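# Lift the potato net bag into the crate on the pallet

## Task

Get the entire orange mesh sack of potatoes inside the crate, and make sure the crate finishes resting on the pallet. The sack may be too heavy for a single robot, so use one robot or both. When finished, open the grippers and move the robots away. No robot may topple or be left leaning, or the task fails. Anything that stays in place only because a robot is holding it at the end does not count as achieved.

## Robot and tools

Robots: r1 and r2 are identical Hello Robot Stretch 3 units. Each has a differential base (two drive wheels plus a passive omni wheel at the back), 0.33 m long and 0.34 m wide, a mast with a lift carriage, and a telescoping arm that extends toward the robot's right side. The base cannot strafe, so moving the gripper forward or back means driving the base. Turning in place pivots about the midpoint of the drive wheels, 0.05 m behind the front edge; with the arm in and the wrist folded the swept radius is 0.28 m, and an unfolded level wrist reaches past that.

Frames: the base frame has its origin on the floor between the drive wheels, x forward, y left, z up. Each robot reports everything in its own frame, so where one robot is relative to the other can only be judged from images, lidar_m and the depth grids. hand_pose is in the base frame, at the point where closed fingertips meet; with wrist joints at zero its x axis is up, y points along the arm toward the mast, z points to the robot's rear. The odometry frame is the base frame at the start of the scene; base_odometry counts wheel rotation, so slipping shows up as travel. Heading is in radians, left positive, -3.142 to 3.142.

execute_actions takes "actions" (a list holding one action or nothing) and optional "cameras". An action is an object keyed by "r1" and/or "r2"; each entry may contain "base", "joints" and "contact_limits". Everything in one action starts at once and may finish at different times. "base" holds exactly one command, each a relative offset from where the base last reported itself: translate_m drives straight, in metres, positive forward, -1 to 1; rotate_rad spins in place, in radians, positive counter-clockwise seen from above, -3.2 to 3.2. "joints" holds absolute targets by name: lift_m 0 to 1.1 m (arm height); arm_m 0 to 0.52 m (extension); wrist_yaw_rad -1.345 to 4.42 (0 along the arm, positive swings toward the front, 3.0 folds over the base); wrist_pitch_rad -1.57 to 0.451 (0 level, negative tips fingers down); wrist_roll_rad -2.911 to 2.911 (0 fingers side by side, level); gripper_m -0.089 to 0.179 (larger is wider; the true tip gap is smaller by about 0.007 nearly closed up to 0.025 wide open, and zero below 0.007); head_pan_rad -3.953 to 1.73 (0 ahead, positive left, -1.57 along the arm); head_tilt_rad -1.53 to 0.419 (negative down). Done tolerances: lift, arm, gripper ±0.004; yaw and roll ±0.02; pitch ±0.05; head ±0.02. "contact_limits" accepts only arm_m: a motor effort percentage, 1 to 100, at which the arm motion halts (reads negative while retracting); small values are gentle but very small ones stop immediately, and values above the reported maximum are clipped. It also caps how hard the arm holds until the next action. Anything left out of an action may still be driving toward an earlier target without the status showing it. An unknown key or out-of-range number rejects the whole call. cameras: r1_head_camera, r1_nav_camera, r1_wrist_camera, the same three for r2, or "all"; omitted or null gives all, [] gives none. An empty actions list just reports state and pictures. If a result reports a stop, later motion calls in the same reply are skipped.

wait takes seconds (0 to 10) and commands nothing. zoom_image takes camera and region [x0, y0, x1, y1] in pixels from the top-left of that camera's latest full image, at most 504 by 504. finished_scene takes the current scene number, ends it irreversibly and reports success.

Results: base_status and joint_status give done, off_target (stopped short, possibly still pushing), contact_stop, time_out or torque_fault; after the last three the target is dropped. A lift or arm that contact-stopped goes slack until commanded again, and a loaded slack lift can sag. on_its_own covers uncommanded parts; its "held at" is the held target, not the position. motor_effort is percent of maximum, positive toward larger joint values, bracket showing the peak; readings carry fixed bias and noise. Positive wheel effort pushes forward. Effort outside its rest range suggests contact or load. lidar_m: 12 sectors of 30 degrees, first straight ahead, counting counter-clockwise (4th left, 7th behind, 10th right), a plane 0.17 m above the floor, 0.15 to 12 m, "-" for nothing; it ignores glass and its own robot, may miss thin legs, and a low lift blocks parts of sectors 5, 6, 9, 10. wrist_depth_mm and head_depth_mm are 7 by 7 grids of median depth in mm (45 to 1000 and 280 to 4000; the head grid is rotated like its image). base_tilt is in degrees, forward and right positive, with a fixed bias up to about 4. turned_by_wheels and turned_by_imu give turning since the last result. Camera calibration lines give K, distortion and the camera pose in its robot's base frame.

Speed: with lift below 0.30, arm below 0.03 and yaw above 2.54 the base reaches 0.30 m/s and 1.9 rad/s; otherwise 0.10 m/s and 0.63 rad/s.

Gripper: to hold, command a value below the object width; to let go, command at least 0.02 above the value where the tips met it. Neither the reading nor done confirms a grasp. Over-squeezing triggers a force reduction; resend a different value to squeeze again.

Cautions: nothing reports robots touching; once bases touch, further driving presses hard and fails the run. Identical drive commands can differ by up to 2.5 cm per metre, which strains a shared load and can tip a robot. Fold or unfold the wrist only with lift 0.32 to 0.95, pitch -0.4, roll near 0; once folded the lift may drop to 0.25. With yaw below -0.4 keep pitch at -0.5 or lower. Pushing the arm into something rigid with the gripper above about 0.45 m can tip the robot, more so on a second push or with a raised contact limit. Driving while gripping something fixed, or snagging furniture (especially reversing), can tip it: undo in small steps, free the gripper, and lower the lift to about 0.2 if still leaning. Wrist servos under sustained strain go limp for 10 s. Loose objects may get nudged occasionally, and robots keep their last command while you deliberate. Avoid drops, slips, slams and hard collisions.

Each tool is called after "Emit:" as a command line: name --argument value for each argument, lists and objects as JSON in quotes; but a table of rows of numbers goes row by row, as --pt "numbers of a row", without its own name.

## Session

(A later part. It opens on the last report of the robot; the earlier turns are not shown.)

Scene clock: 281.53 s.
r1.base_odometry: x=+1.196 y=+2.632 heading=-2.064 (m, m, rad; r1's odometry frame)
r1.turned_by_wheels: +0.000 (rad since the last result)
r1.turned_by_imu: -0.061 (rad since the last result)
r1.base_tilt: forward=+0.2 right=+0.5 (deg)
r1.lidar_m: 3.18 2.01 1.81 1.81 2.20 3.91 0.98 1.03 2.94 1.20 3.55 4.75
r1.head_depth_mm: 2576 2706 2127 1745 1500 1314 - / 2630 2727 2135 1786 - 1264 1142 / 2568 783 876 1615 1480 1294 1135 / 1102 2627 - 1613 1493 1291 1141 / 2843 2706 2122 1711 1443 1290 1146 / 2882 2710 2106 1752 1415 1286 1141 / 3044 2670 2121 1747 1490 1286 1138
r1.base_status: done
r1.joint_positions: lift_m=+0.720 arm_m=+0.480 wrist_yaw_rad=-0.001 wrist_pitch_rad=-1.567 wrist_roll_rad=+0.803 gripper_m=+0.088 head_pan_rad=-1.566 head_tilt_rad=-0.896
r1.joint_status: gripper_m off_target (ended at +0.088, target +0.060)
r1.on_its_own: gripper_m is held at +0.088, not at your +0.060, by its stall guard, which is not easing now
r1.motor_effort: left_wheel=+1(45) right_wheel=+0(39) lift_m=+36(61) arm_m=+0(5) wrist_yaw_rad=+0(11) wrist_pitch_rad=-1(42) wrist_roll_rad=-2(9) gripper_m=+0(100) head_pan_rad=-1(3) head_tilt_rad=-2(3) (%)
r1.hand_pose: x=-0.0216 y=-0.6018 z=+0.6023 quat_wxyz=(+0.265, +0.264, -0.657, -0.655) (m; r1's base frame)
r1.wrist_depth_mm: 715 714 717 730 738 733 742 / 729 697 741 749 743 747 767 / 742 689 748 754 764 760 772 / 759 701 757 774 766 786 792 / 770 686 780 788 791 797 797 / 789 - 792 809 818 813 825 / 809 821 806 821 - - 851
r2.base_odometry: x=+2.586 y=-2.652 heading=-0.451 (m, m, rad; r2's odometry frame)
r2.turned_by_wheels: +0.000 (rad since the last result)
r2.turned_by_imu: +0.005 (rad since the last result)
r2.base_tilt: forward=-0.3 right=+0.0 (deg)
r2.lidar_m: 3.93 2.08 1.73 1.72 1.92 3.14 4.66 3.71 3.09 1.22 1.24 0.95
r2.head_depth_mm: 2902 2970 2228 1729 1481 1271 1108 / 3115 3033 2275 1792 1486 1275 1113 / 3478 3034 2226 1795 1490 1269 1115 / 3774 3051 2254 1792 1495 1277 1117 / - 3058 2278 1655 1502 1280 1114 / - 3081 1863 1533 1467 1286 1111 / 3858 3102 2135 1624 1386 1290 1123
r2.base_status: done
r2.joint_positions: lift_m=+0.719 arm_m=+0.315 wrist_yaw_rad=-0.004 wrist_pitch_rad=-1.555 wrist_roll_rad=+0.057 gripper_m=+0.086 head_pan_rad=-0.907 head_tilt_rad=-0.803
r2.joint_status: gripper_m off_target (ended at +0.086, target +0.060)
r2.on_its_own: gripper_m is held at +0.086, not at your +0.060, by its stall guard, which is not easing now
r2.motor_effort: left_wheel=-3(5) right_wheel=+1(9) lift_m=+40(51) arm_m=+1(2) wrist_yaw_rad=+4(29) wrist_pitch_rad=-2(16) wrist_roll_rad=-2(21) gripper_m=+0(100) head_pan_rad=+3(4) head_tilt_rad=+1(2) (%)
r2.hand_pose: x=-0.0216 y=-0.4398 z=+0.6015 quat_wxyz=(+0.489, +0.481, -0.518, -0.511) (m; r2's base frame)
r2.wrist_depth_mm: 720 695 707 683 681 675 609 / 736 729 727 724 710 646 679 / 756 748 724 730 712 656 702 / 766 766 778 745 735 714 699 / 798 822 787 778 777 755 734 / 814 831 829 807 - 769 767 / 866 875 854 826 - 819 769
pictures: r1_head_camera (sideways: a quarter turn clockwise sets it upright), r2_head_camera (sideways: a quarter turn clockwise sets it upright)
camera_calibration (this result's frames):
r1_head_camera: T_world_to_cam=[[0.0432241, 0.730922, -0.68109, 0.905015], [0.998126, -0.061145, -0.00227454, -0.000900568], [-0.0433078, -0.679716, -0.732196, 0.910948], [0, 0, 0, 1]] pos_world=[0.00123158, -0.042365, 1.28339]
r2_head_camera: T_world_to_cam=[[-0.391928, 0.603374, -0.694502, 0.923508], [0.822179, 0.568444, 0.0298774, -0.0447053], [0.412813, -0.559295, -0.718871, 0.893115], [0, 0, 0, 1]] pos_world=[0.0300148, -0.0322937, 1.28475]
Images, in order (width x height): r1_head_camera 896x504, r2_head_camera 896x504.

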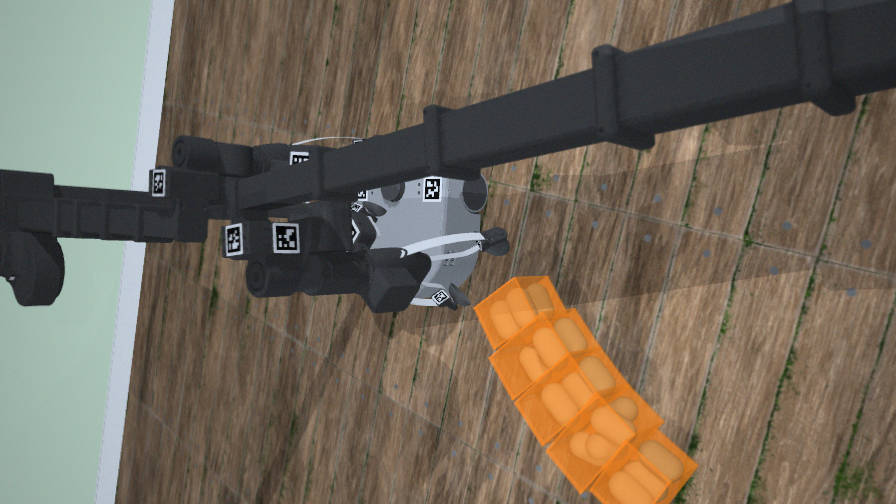

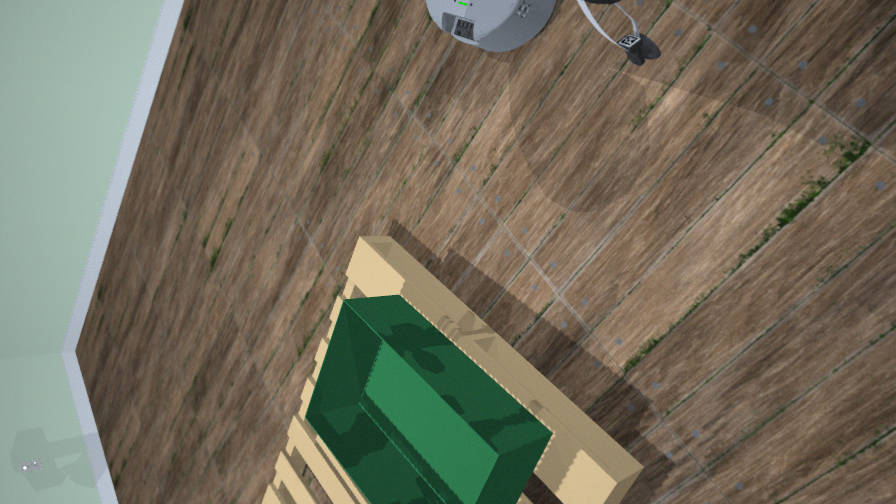

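Emit:
execute_actions --actions '[{"r1":{"joints":{"arm_m":0.0,"gripper_m":0.179}},"r2":{"joints":{"arm_m":0.0,"gripper_m":0.179,"head_pan_rad":-1.57,"head_tilt_rad":-0.9}}}]' --cameras '[]'

Emit:
execute_actions --actions '[{"r1":{"base":{"rotate_rad":0.27}},"r2":{"base":{"rotate_rad":0.1}}}]' --cameras '[]'

Emit:
execute_actions --actions '[{"r1":{"base":{"translate_m":0.61}},"r2":{"base":{"translate_m":-0.15}}}]' --cameras '[]'

Emit:
execute_actions --actions '[{"r1":{"base":{"rotate_rad":-0.41},"joints":{"lift_m":0.42,"arm_m":0.3}}}]' --cameras '["r1_head_camera","r2_head_camera","r1_wrist_camera"]'

Scene clock: 305.57 s.
r1.base_odometry: x=+1.196 y=+2.632 heading=-2.064 (m, m, rad; r1's odometry frame)
r1.turned_by_wheels: +0.000 (rad since the last result)
r1.turned_by_imu: +0.001 (rad since the last result)
r1.base_tilt: forward=+0.1 right=+0.3 (deg)
r1.lidar_m: 3.18 2.01 1.80 1.81 2.19 3.90 0.98 1.03 2.94 1.21 3.54 4.75
r1.head_depth_mm: 2563 2713 2126 1754 1503 1341 - / 2662 2728 2131 1742 1490 1347 - / 1036 1414 2065 1636 1479 1345 - / 1111 2715 2119 1633 1484 1311 - / 2831 2752 2137 1747 1452 1285 1124 / 2973 2718 2132 1738 1411 1287 1139 / 3017 2696 2122 1729 1479 1286 1136
r1.base_status: not commanded
r1.joint_positions: lift_m=+0.720 arm_m=+0.001 wrist_yaw_rad=-0.001 wrist_pitch_rad=-1.567 wrist_roll_rad=+0.803 gripper_m=+0.179 head_pan_rad=-1.566 head_tilt_rad=-0.896
r1.joint_status: all done
r1.motor_effort: left_wheel=+0(1) right_wheel=+0(0) lift_m=+36(36) arm_m=-5(6) wrist_yaw_rad=+1(0) wrist_pitch_rad=-1(1) wrist_roll_rad=-2(2) gripper_m=+0(95) head_pan_rad=-1(2) head_tilt_rad=-1(0) (%)
r1.hand_pose: x=-0.0216 y=-0.1225 z=+0.6023 quat_wxyz=(+0.265, +0.264, -0.657, -0.655) (m; r1's base frame)
r1.wrist_depth_mm: 713 722 720 735 727 735 743 / 732 727 739 736 750 758 755 / 739 748 756 751 - 768 774 / 763 759 768 - - 784 778 / 772 773 786 788 - 794 812 / - 805 791 802 - 817 827 / 803 810 817 812 828 - 835
r2.base_odometry: x=+2.586 y=-2.652 heading=-0.451 (m, m, rad; r2's odometry frame)
r2.turned_by_wheels: +0.000 (rad since the last result)
r2.turned_by_imu: +0.002 (rad since the last result)
r2.base_tilt: forward=-0.3 right=-0.2 (deg)
r2.lidar_m: 3.92 2.08 1.73 1.72 1.92 3.13 4.67 3.71 3.07 1.22 1.24 0.95
r2.head_depth_mm: 2642 2498 2000 1646 1357 - - / 2672 2532 1988 1654 1416 - - / 2692 2510 2018 1654 1419 - - / 994 1472 1888 1581 1415 1264 - / 1061 2433 2009 1577 1415 1240 1089 / 2824 2551 2013 1677 1432 1238 1094 / 2854 2553 2021 1665 1422 1241 1099
r2.base_status: not commanded
r2.joint_positions: lift_m=+0.719 arm_m=+0.003 wrist_yaw_rad=-0.002 wrist_pitch_rad=-1.556 wrist_roll_rad=+0.055 gripper_m=+0.179 head_pan_rad=-1.563 head_tilt_rad=-0.889
r2.joint_status: all done
joint sent to its limit — the command would take r2.arm_m past its lower limit, so that joint was sent only as far as its limit.
r2.motor_effort: left_wheel=-3(3) right_wheel=+1(1) lift_m=+40(40) arm_m=-3(3) wrist_yaw_rad=+2(4) wrist_pitch_rad=-1(1) wrist_roll_rad=-1(2) gripper_m=+0(84) head_pan_rad=+0(29) head_tilt_rad=-4(12) (%)
r2.hand_pose: x=-0.0216 y=-0.1275 z=+0.6016 quat_wxyz=(+0.489, +0.482, -0.517, -0.511) (m; r2's base frame)
r2.wrist_depth_mm: 701 699 689 698 673 656 663 / 724 731 717 719 712 699 666 / 782 735 744 728 722 727 700 / 784 790 769 749 - 732 743 / 809 782 784 776 - 751 737 / 836 - 827 806 809 775 - / 869 875 863 843 823 799 786
pictures: none
No camera images: the call's "cameras" was empty. Leave "cameras" out to get every camera's image.

Scene clock: 306.93 s.
r1.base_odometry: x=+1.196 y=+2.632 heading=-1.794 (m, m, rad; r1's odometry frame)
r1.turned_by_wheels: +0.270 (rad since the last result)
r1.turned_by_imu: +0.271 (rad since the last result)
r1.base_tilt: forward=+0.1 right=+0.4 (deg)
r1.lidar_m: 2.34 1.84 1.80 1.92 2.80 3.89 0.98 1.18 1.21 3.11 4.54 4.75
r1.head_depth_mm: 1071 2621 2057 1611 1485 1341 - / 2770 2717 2145 1566 1491 1344 - / 2998 2709 2133 1676 1442 1343 - / 3121 2674 2131 1758 1443 1309 - / 3232 2705 2124 1752 1420 1290 1114 / 3360 2723 2125 1750 1478 1284 1137 / 3551 2725 2106 1744 1472 1289 1134
r1.base_status: done
r1.joint_positions: lift_m=+0.720 arm_m=+0.001 wrist_yaw_rad=-0.001 wrist_pitch_rad=-1.567 wrist_roll_rad=+0.803 gripper_m=+0.179 head_pan_rad=-1.566 head_tilt_rad=-0.896
r1.joint_status: not commanded
r1.motor_effort: left_wheel=-2(6) right_wheel=+2(6) lift_m=+37(36) arm_m=-5(5) wrist_yaw_rad=+1(1) wrist_pitch_rad=-1(1) wrist_roll_rad=-2(2) gripper_m=+0(0) head_pan_rad=-1(2) head_tilt_rad=-2(1) (%)
r1.hand_pose: x=-0.0216 y=-0.1225 z=+0.6023 quat_wxyz=(+0.265, +0.264, -0.657, -0.655) (m; r1's base frame)
r1.wrist_depth_mm: 709 719 719 739 729 735 736 / 727 729 743 746 752 745 759 / 744 745 759 756 - 759 769 / 762 772 759 - - 777 786 / 768 780 797 790 - 792 803 / - 798 806 816 - 807 816 / 806 805 820 820 835 - 835
r2.base_odometry: x=+2.586 y=-2.652 heading=-0.351 (m, m, rad; r2's odometry frame)
r2.turned_by_wheels: +0.100 (rad since the last result)
r2.turned_by_imu: +0.102 (rad since the last result)
r2.base_tilt: forward=-0.3 right=-0.1 (deg)
r2.lidar_m: 3.28 1.96 1.72 1.72 2.03 3.70 4.69 3.48 3.07 1.22 1.11 0.95
r2.head_depth_mm: 2601 2520 1996 1651 1406 - - / 2614 2509 1991 1650 1411 - - / 979 2336 1995 1584 1413 - - / 1151 2449 1708 1574 1419 1263 - / 2896 2518 2011 1655 1418 1233 1087 / 2943 2551 1997 1661 1420 1243 1101 / 3004 2530 2000 1674 1422 1240 1101
r2.base_status: done
r2.joint_positions: lift_m=+0.719 arm_m=+0.003 wrist_yaw_rad=-0.002 wrist_pitch_rad=-1.556 wrist_roll_rad=+0.055 gripper_m=+0.179 head_pan_rad=-1.563 head_tilt_rad=-0.889
r2.joint_status: not commanded
r2.motor_effort: left_wheel=-3(11) right_wheel=+1(5) lift_m=+40(40) arm_m=-3(3) wrist_yaw_rad=+1(2) wrist_pitch_rad=-1(1) wrist_roll_rad=-1(1) gripper_m=+0(0) head_pan_rad=-1(2) head_tilt_rad=-4(5) (%)
r2.hand_pose: x=-0.0216 y=-0.1275 z=+0.6016 quat_wxyz=(+0.489, +0.482, -0.517, -0.511) (m; r2's base frame)
r2.wrist_depth_mm: 716 708 705 682 691 620 656 / 741 723 698 719 702 682 682 / 751 735 752 733 715 714 694 / 793 763 786 759 - 739 698 / 832 776 781 772 - 752 747 / 840 - 805 805 780 786 - / 886 863 838 847 819 818 799
pictures: none
No camera images: the call's "cameras" was empty. Leave "cameras" out to get every camera's image.

Scene clock: 314.50 s.
r1.base_odometry: x=+1.061 y=+2.037 heading=-1.794 (m, m, rad; r1's odometry frame)
r1.turned_by_wheels: +0.000 (rad since the last result)
r1.turned_by_imu: +0.005 (rad since the last result)
r1.base_tilt: forward=+0.1 right=+0.3 (deg)
r1.lidar_m: 1.88 1.48 1.45 1.56 2.27 4.41 1.58 3.31 1.52 3.47 4.36 4.26
r1.head_depth_mm: 2989 2707 2132 1746 1424 1346 - / 3144 2734 2115 1768 1429 1346 - / 3246 2698 2136 1754 1490 1342 - / 3402 2708 2148 1740 1482 1312 - / 3491 2700 2138 1739 1471 1289 1115 / 3694 2657 2116 1758 1486 1283 1142 / 3658 2714 2125 1739 1476 1289 1140
r1.base_status: done
r1.joint_positions: lift_m=+0.720 arm_m=+0.001 wrist_yaw_rad=-0.001 wrist_pitch_rad=-1.567 wrist_roll_rad=+0.803 gripper_m=+0.179 head_pan_rad=-1.566 head_tilt_rad=-0.896
r1.joint_status: not commanded
r1.motor_effort: left_wheel=-1(4) right_wheel=+2(8) lift_m=+37(37) arm_m=-5(5) wrist_yaw_rad=+1(1) wrist_pitch_rad=-1(1) wrist_roll_rad=-2(2) gripper_m=+0(1) head_pan_rad=-2(2) head_tilt_rad=-1(2) (%)
r1.hand_pose: x=-0.0216 y=-0.1225 z=+0.6023 quat_wxyz=(+0.265, +0.264, -0.657, -0.655) (m; r1's base frame)
r1.wrist_depth_mm: 721 715 730 728 727 738 746 / 735 732 730 743 748 751 756 / 735 738 760 759 - 764 774 / 753 761 769 - - 778 788 / 776 779 787 785 - 800 804 / - 795 798 800 - 806 818 / 792 805 816 829 829 - 843
r2.base_odometry: x=+2.445 y=-2.600 heading=-0.351 (m, m, rad; r2's odometry frame)
r2.turned_by_wheels: +0.000 (rad since the last result)
r2.turned_by_imu: +0.000 (rad since the last result)
r2.base_tilt: forward=-0.2 right=-0.1 (deg)
r2.lidar_m: 3.38 2.01 1.77 1.77 2.08 3.77 4.55 3.42 1.53 3.02 1.32 1.08
r2.head_depth_mm: 2485 2457 1832 1654 1350 - - / 2611 2416 1748 1646 1412 - - / 2694 2529 2010 1658 1404 - - / 2790 2547 2014 1664 1422 1264 - / 2816 2540 2016 1663 1413 1238 1089 / 2918 2538 2003 1669 1418 1243 1098 / 2953 2567 2015 1664 1417 1239 1100
r2.base_status: done
r2.joint_positions: lift_m=+0.719 arm_m=+0.003 wrist_yaw_rad=-0.002 wrist_pitch_rad=-1.556 wrist_roll_rad=+0.055 gripper_m=+0.179 head_pan_rad=-1.563 head_tilt_rad=-0.889
r2.joint_status: not commanded
r2.motor_effort: left_wheel=-3(10) right_wheel=+2(2) lift_m=+40(40) arm_m=-3(3) wrist_yaw_rad=+2(3) wrist_pitch_rad=-1(1) wrist_roll_rad=-1(1) gripper_m=+0(0) head_pan_rad=-2(3) head_tilt_rad=-5(5) (%)
r2.hand_pose: x=-0.0216 y=-0.1275 z=+0.6016 quat_wxyz=(+0.489, +0.482, -0.517, -0.511) (m; r2's base frame)
r2.wrist_depth_mm: 708 709 702 697 618 663 660 / 722 730 715 714 700 703 702 / 769 745 745 728 735 715 697 / 813 765 760 760 - 720 717 / 816 789 804 795 - 777 746 / 854 - 813 819 799 776 - / 867 855 835 837 843 812 800
pictures: none
No camera images: the call's "cameras" was empty. Leave "cameras" out to get every camera's image.

Scene clock: 318.07 s.
r1.base_odometry: x=+1.061 y=+2.037 heading=-2.204 (m, m, rad; r1's odometry frame)
r1.turned_by_wheels: -0.410 (rad since the last result)
r1.turned_by_imu: -0.412 (rad since the last result)
r1.base_tilt: forward=+0.2 right=+0.4 (deg)
r1.lidar_m: 3.27 1.72 1.46 1.46 1.63 2.64 1.76 1.58 1.51 1.63 3.68 4.28
r1.head_depth_mm: 1242 2610 2151 1748 1481 1288 1140 / 1526 2530 2007 1718 1490 1291 1140 / 3008 2718 1866 1669 1520 1315 1145 / 3013 2673 2122 1736 1486 1269 1143 / 3071 2704 2126 1752 1473 1292 1135 / 3133 2724 2107 1728 1478 1297 1139 / 3133 2707 2109 1747 1480 1288 1135
r1.base_status: done
r1.joint_positions: lift_m=+0.420 arm_m=+0.300 wrist_yaw_rad=-0.001 wrist_pitch_rad=-1.567 wrist_roll_rad=+0.803 gripper_m=+0.179 head_pan_rad=-1.566 head_tilt_rad=-0.896
r1.joint_status: all done
r1.motor_effort: left_wheel=+1(6) right_wheel=-1(4) lift_m=+22(29) arm_m=+5(4) wrist_yaw_rad=+0(1) wrist_pitch_rad=-1(1) wrist_roll_rad=-2(2) gripper_m=+0(0) head_pan_rad=-2(1) head_tilt_rad=-1(1) (%)
r1.hand_pose: x=-0.0216 y=-0.4214 z=+0.3028 quat_wxyz=(+0.265, +0.264, -0.657, -0.655) (m; r1's base frame)
r1.wrist_depth_mm: 423 428 428 435 437 438 443 / 437 439 444 440 444 450 451 / 443 450 447 451 450 455 461 / 451 454 460 465 464 466 473 / - 463 471 471 477 473 475 / - 471 477 482 485 487 488 / 484 487 490 491 492 - -
r2.base_odometry: x=+2.445 y=-2.600 heading=-0.351 (m, m, rad; r2's odometry frame)
r2.turned_by_wheels: +0.000 (rad since the last result)
r2.turned_by_imu: +0.001 (rad since the last result)
r2.base_tilt: forward=-0.3 right=+0.0 (deg)
r2.lidar_m: 3.37 2.01 1.77 1.77 2.09 3.78 4.54 3.44 1.53 3.02 1.32 1.08
r2.head_depth_mm: 2448 1663 1741 1669 1356 - - / 2567 2429 1772 1642 1411 - - / 2683 2541 2010 1655 1411 - - / 2751 2519 2003 1660 1421 1262 - / 2825 2540 2002 1662 1428 1240 1090 / 2915 2535 2012 1668 1423 1239 1101 / 2965 2533 2007 1680 1420 1241 1098
r2.base_status: not commanded
r2.joint_positions: lift_m=+0.719 arm_m=+0.003 wrist_yaw_rad=-0.002 wrist_pitch_rad=-1.556 wrist_roll_rad=+0.055 gripper_m=+0.179 head_pan_rad=-1.563 head_tilt_rad=-0.889
r2.joint_status: not commanded
r2.motor_effort: left_wheel=-3(2) right_wheel=+1(1) lift_m=+40(40) arm_m=-3(3) wrist_yaw_rad=+2(2) wrist_pitch_rad=-1(1) wrist_roll_rad=-1(1) gripper_m=-1(0) head_pan_rad=-2(2) head_tilt_rad=-5(4) (%)
r2.hand_pose: x=-0.0216 y=-0.1275 z=+0.6016 quat_wxyz=(+0.489, +0.482, -0.517, -0.511) (m; r2's base frame)
r2.wrist_depth_mm: 710 721 700 691 634 663 655 / 738 731 712 710 688 708 688 / 753 755 754 715 716 708 698 / 785 783 771 758 - 733 737 / 818 806 805 758 - 771 741 / 828 - 822 839 805 765 - / 883 874 850 828 846 813 805
pictures: r1_head_camera (sideways: a quarter turn clockwise sets it upright), r1_wrist_camera, r2_head_camera (sideways: a quarter turn clockwise sets it upright)
camera_calibration (this result's frames):
r1_head_camera: T_world_to_cam=[[0.0432241, 0.730922, -0.681091, 0.905015], [0.998126, -0.061145, -0.00227453, -0.000900573], [-0.0433078, -0.679716, -0.732196, 0.910948], [0, 0, 0, 1]] pos_world=[0.00123158, -0.042365, 1.28339]
r1_wrist_camera: T_world_to_cam=[[-0.788192, 0.613308, 0.0510609, 0.209937], [0.613087, 0.775252, 0.152013, 0.335683], [0.053646, 0.151121, -0.987059, 0.525047], [0, 0, 0, 1]] pos_world=[-0.0684987, -0.468341, 0.456505]
r2_head_camera: T_world_to_cam=[[0.0570671, 0.774122, -0.630459, 0.837319], [0.998264, -0.0534595, 0.0247182, -0.0390597], [-0.0145691, -0.630775, -0.775829, 0.969792], [0, 0, 0, 1]] pos_world=[0.00533757, -0.0385543, 1.28125]
Images, in order (width x height): r1_head_camera 896x504, r1_wrist_camera 644x364, r2_head_camera 896x504.

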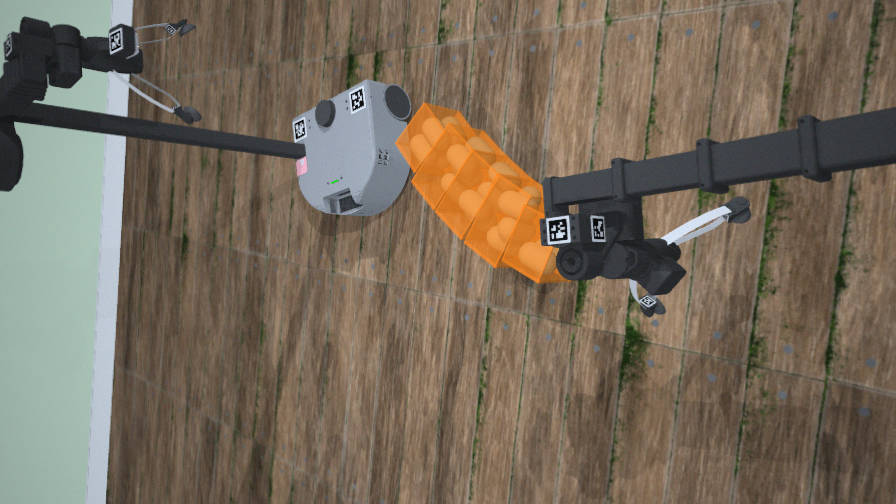

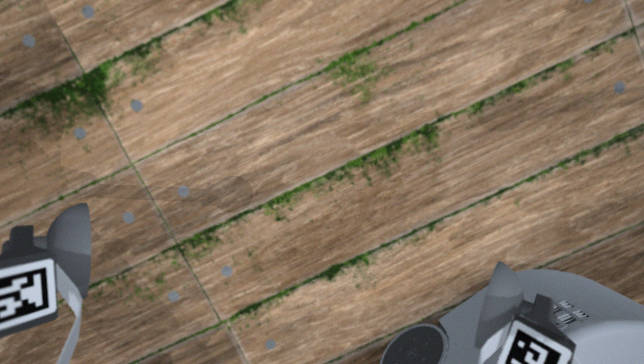

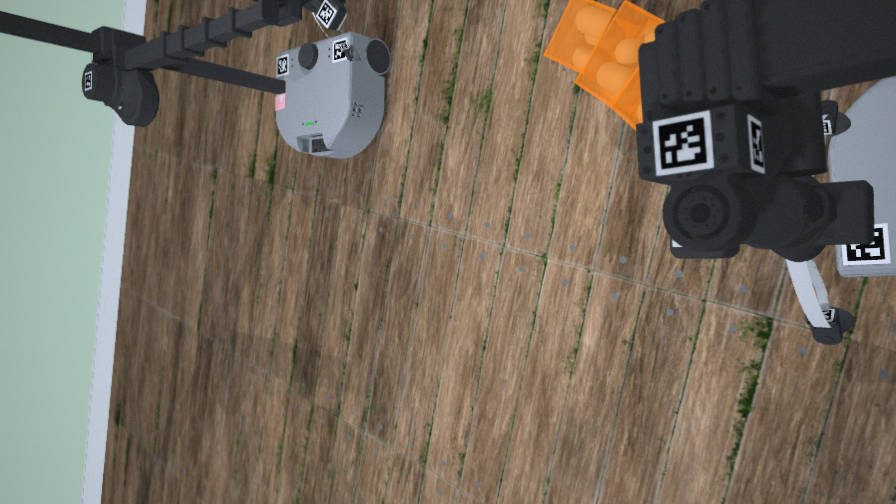

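Emit:
execute_actions --actions '[{"r1":{"joints":{"arm_m":0.52,"wrist_pitch_rad":-1.3,"lift_m":0.42,"wrist_roll_rad":0.7}}}]' --cameras '["r1_head_camera","r1_wrist_camera"]'

Scene clock: 326.03 s.
r1.base_odometry: x=+1.061 y=+2.037 heading=-2.204 (m, m, rad; r1's odometry frame)
r1.turned_by_wheels: +0.000 (rad since the last result)
r1.turned_by_imu: +0.001 (rad since the last result)
r1.base_tilt: forward=+0.1 right=+0.2 (deg)
r1.lidar_m: 3.27 1.71 1.46 1.46 1.62 2.65 1.75 1.59 1.51 1.63 3.68 4.27
r1.head_depth_mm: 1245 2642 2152 1768 1494 1289 1147 / 1524 2526 2017 1725 1486 1301 1157 / 3019 2692 1866 1658 1487 1289 1133 / 3001 2707 2134 1846 1447 1286 1141 / 3087 2701 2134 1741 1472 1292 1137 / 3079 2701 2104 1741 1480 1283 1140 / 3116 2678 2111 1739 1475 1286 1135
r1.base_status: not commanded
r1.joint_positions: lift_m=+0.420 arm_m=+0.520 wrist_yaw_rad=-0.001 wrist_pitch_rad=-1.304 wrist_roll_rad=+0.705 gripper_m=+0.179 head_pan_rad=-1.566 head_tilt_rad=-0.896
r1.joint_status: all done
r1.motor_effort: left_wheel=+1(1) right_wheel=-2(1) lift_m=+22(22) arm_m=+5(3) wrist_yaw_rad=+1(1) wrist_pitch_rad=+1(2) wrist_roll_rad=-3(2) gripper_m=+0(0) head_pan_rad=-2(2) head_tilt_rad=-2(2) (%)
r1.hand_pose: x=-0.0217 y=-0.7086 z=+0.3055 quat_wxyz=(+0.333, +0.254, -0.721, -0.551) (m; r1's base frame)
r1.wrist_depth_mm: 545 529 510 389 474 466 453 / 539 518 499 421 471 460 444 / 524 511 493 416 464 453 442 / 519 503 491 475 456 444 433 / - 495 482 467 451 443 431 / - 487 473 459 445 434 424 / 494 481 467 452 443 - 415
r2.base_odometry: x=+2.445 y=-2.600 heading=-0.351 (m, m, rad; r2's odometry frame)
r2.turned_by_wheels: +0.000 (rad since the last result)
r2.turned_by_imu: +0.001 (rad since the last result)
r2.base_tilt: forward=-0.2 right=-0.1 (deg)
r2.lidar_m: 3.36 2.01 1.77 1.77 2.08 3.81 4.56 3.43 1.52 3.02 1.32 1.08
r2.head_depth_mm: 2421 1647 1764 1661 1356 - - / 2534 2446 1743 1658 1417 - - / 2665 2508 2007 1665 1417 - - / 2765 2550 2018 1653 1412 1259 - / 2836 2535 2022 1661 1412 1229 1092 / 2876 2515 2008 1655 1418 1243 1095 / 2950 2548 2022 1659 1430 1242 1102
r2.base_status: not commanded
r2.joint_positions: lift_m=+0.719 arm_m=+0.003 wrist_yaw_rad=-0.002 wrist_pitch_rad=-1.556 wrist_roll_rad=+0.055 gripper_m=+0.179 head_pan_rad=-1.563 head_tilt_rad=-0.889
r2.joint_status: not commanded
r2.motor_effort: left_wheel=-3(3) right_wheel=+1(1) lift_m=+40(40) arm_m=-3(3) wrist_yaw_rad=+2(2) wrist_pitch_rad=-1(1) wrist_roll_rad=-1(1) gripper_m=+0(0) head_pan_rad=-1(1) head_tilt_rad=-5(5) (%)
r2.hand_pose: x=-0.0216 y=-0.1275 z=+0.6016 quat_wxyz=(+0.489, +0.482, -0.517, -0.511) (m; r2's base frame)
r2.wrist_depth_mm: 717 706 689 686 629 669 678 / 744 714 721 706 702 699 682 / 774 748 751 730 711 711 706 / 773 796 756 768 - 746 730 / 824 808 803 778 - 767 756 / 852 - 806 797 798 768 - / 915 851 841 839 845 803 820
pictures: r1_head_camera (sideways: a quarter turn clockwise sets it upright), r1_wrist_camera
camera_calibration (this result's frames):
r1_head_camera: T_world_to_cam=[[0.043224, 0.730922, -0.68109, 0.905015], [0.998126, -0.0611449, -0.00227455, -0.000900558], [-0.0433077, -0.679716, -0.732196, 0.910948], [0, 0, 0, 1]] pos_world=[0.00123159, -0.042365, 1.28339]
r1_wrist_camera: T_world_to_cam=[[-0.844682, 0.527943, -0.0882531, 0.366758], [0.533921, 0.842717, -0.0689673, 0.671592], [0.0379616, -0.105376, -0.993708, 0.391114], [0, 0, 0, 1]] pos_world=[-0.0636308, -0.718376, 0.467339]
Images, in order (width x height): r1_head_camera 896x504, r1_wrist_camera 644x364.

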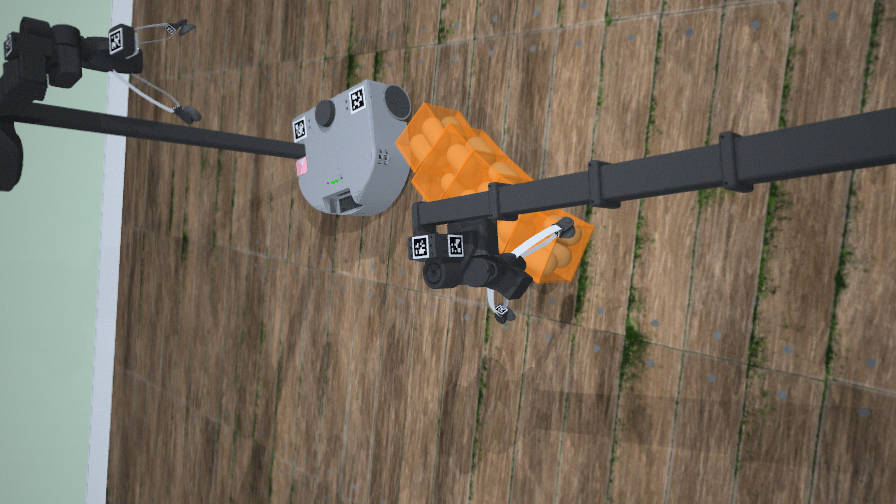

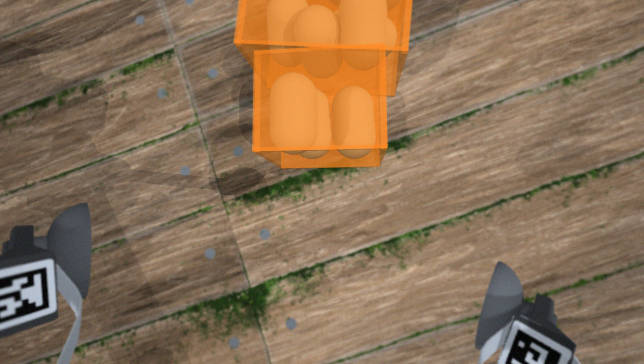

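Emit:
execute_actions --actions '[{"r1":{"joints":{"wrist_pitch_rad":-0.8,"wrist_yaw_rad":-0.6,"wrist_roll_rad":0.0,"lift_m":0.3}}}]' --cameras '["r1_head_camera","r1_wrist_camera"]'

Scene clock: 333.50 s.
r1.base_odometry: x=+1.061 y=+2.037 heading=-2.204 (m, m, rad; r1's odometry frame)
r1.turned_by_wheels: +0.000 (rad since the last result)
r1.turned_by_imu: +0.001 (rad since the last result)
r1.base_tilt: forward=+0.0 right=+0.3 (deg)
r1.lidar_m: 3.26 1.72 1.46 1.46 1.63 2.65 1.76 1.58 1.52 1.63 3.65 4.27
r1.head_depth_mm: 1246 2615 2132 1755 1484 1292 1146 / 1527 2519 1992 1715 1490 1290 1144 / 2990 2734 1843 1660 1482 1290 1140 / 3056 2729 2123 1793 1443 1283 1135 / 3078 2695 2113 1734 1490 1286 1141 / 3068 2722 2112 1736 1471 1285 1138 / 3173 2675 2105 1742 1486 1289 1140
r1.base_status: not commanded
r1.joint_positions: lift_m=+0.300 arm_m=+0.520 wrist_yaw_rad=-0.597 wrist_pitch_rad=-0.816 wrist_roll_rad=+0.005 gripper_m=+0.179 head_pan_rad=-1.566 head_tilt_rad=-0.896
r1.joint_status: all done
r1.motor_effort: left_wheel=+1(1) right_wheel=-1(1) lift_m=+22(24) arm_m=+5(6) wrist_yaw_rad=-4(5) wrist_pitch_rad=+5(3) wrist_roll_rad=-3(3) gripper_m=+0(0) head_pan_rad=-2(2) head_tilt_rad=-2(2) (%)
r1.hand_pose: x=-0.1104 y=-0.7951 z=+0.2360 quat_wxyz=(+0.536, +0.076, -0.704, -0.460) (m; r1's base frame)
r1.wrist_depth_mm: 614 643 649 547 786 847 927 / 533 566 586 515 666 703 764 / 479 494 443 482 579 610 649 / 430 445 366 431 510 538 569 / - 404 345 417 461 476 503 / - 364 320 399 416 441 451 / 329 331 302 361 378 - 412
r2.base_odometry: x=+2.445 y=-2.600 heading=-0.351 (m, m, rad; r2's odometry frame)
r2.turned_by_wheels: +0.000 (rad since the last result)
r2.turned_by_imu: +0.001 (rad since the last result)
r2.base_tilt: forward=-0.3 right=+0.0 (deg)
r2.lidar_m: 3.37 2.01 1.77 1.77 2.09 3.78 4.56 3.43 1.53 3.04 1.32 1.08
r2.head_depth_mm: 2501 2350 1685 1611 1356 - - / 2634 2257 1766 1643 1412 - - / 2704 2529 2019 1654 1420 - - / 2745 2568 2007 1666 1417 1258 - / 2833 2545 2008 1655 1416 1235 1087 / 2896 2512 2017 1663 1420 1240 1099 / 2976 2540 2023 1672 1426 1237 1102
r2.base_status: not commanded
r2.joint_positions: lift_m=+0.719 arm_m=+0.003 wrist_yaw_rad=-0.002 wrist_pitch_rad=-1.556 wrist_roll_rad=+0.055 gripper_m=+0.179 head_pan_rad=-1.563 head_tilt_rad=-0.889
r2.joint_status: not commanded
r2.motor_effort: left_wheel=-3(3) right_wheel=+2(1) lift_m=+40(40) arm_m=-3(3) wrist_yaw_rad=+3(2) wrist_pitch_rad=-1(1) wrist_roll_rad=-1(1) gripper_m=+0(1) head_pan_rad=-3(1) head_tilt_rad=-5(5) (%)
r2.hand_pose: x=-0.0216 y=-0.1275 z=+0.6016 quat_wxyz=(+0.489, +0.482, -0.517, -0.511) (m; r2's base frame)
r2.wrist_depth_mm: 697 714 700 690 633 669 663 / 732 747 711 715 714 690 684 / 758 746 740 720 715 709 705 / 776 782 778 786 - 734 714 / 822 806 803 805 - 772 743 / 841 - 822 789 798 772 - / 866 848 835 823 824 796 800
pictures: r1_head_camera (sideways: a quarter turn clockwise sets it upright), r1_wrist_camera
camera_calibration (this result's frames):
r1_head_camera: T_world_to_cam=[[0.0432239, 0.730922, -0.68109, 0.905015], [0.998126, -0.0611448, -0.00227454, -0.000900568], [-0.0433076, -0.679716, -0.732196, 0.910948], [0, 0, 0, 1]] pos_world=[0.00123159, -0.042365, 1.28339]
r1_wrist_camera: T_world_to_cam=[[-0.854013, 0.502897, 0.133254, 0.258149], [0.354962, 0.750502, -0.557449, 0.809269], [-0.380347, -0.428768, -0.819448, -0.0282022], [0, 0, 0, 1]] pos_world=[-0.077524, -0.749272, 0.393616]
Images, in order (width x height): r1_head_camera 896x504, r1_wrist_camera 644x364.

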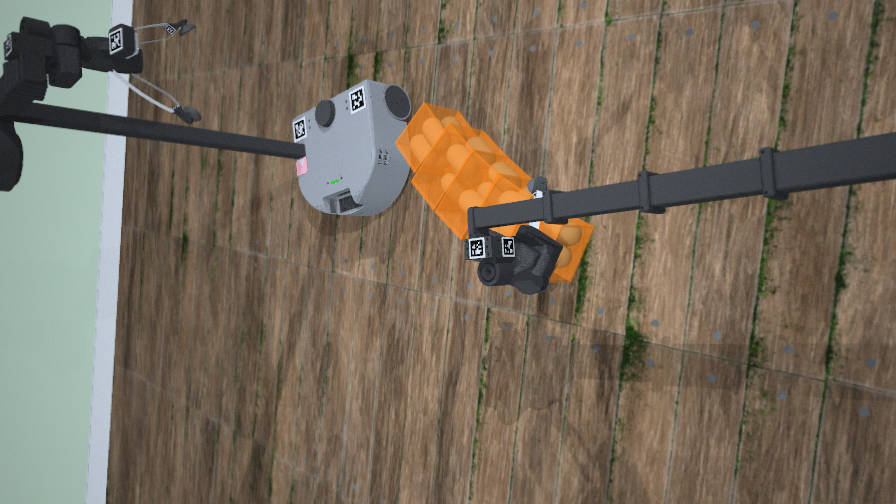

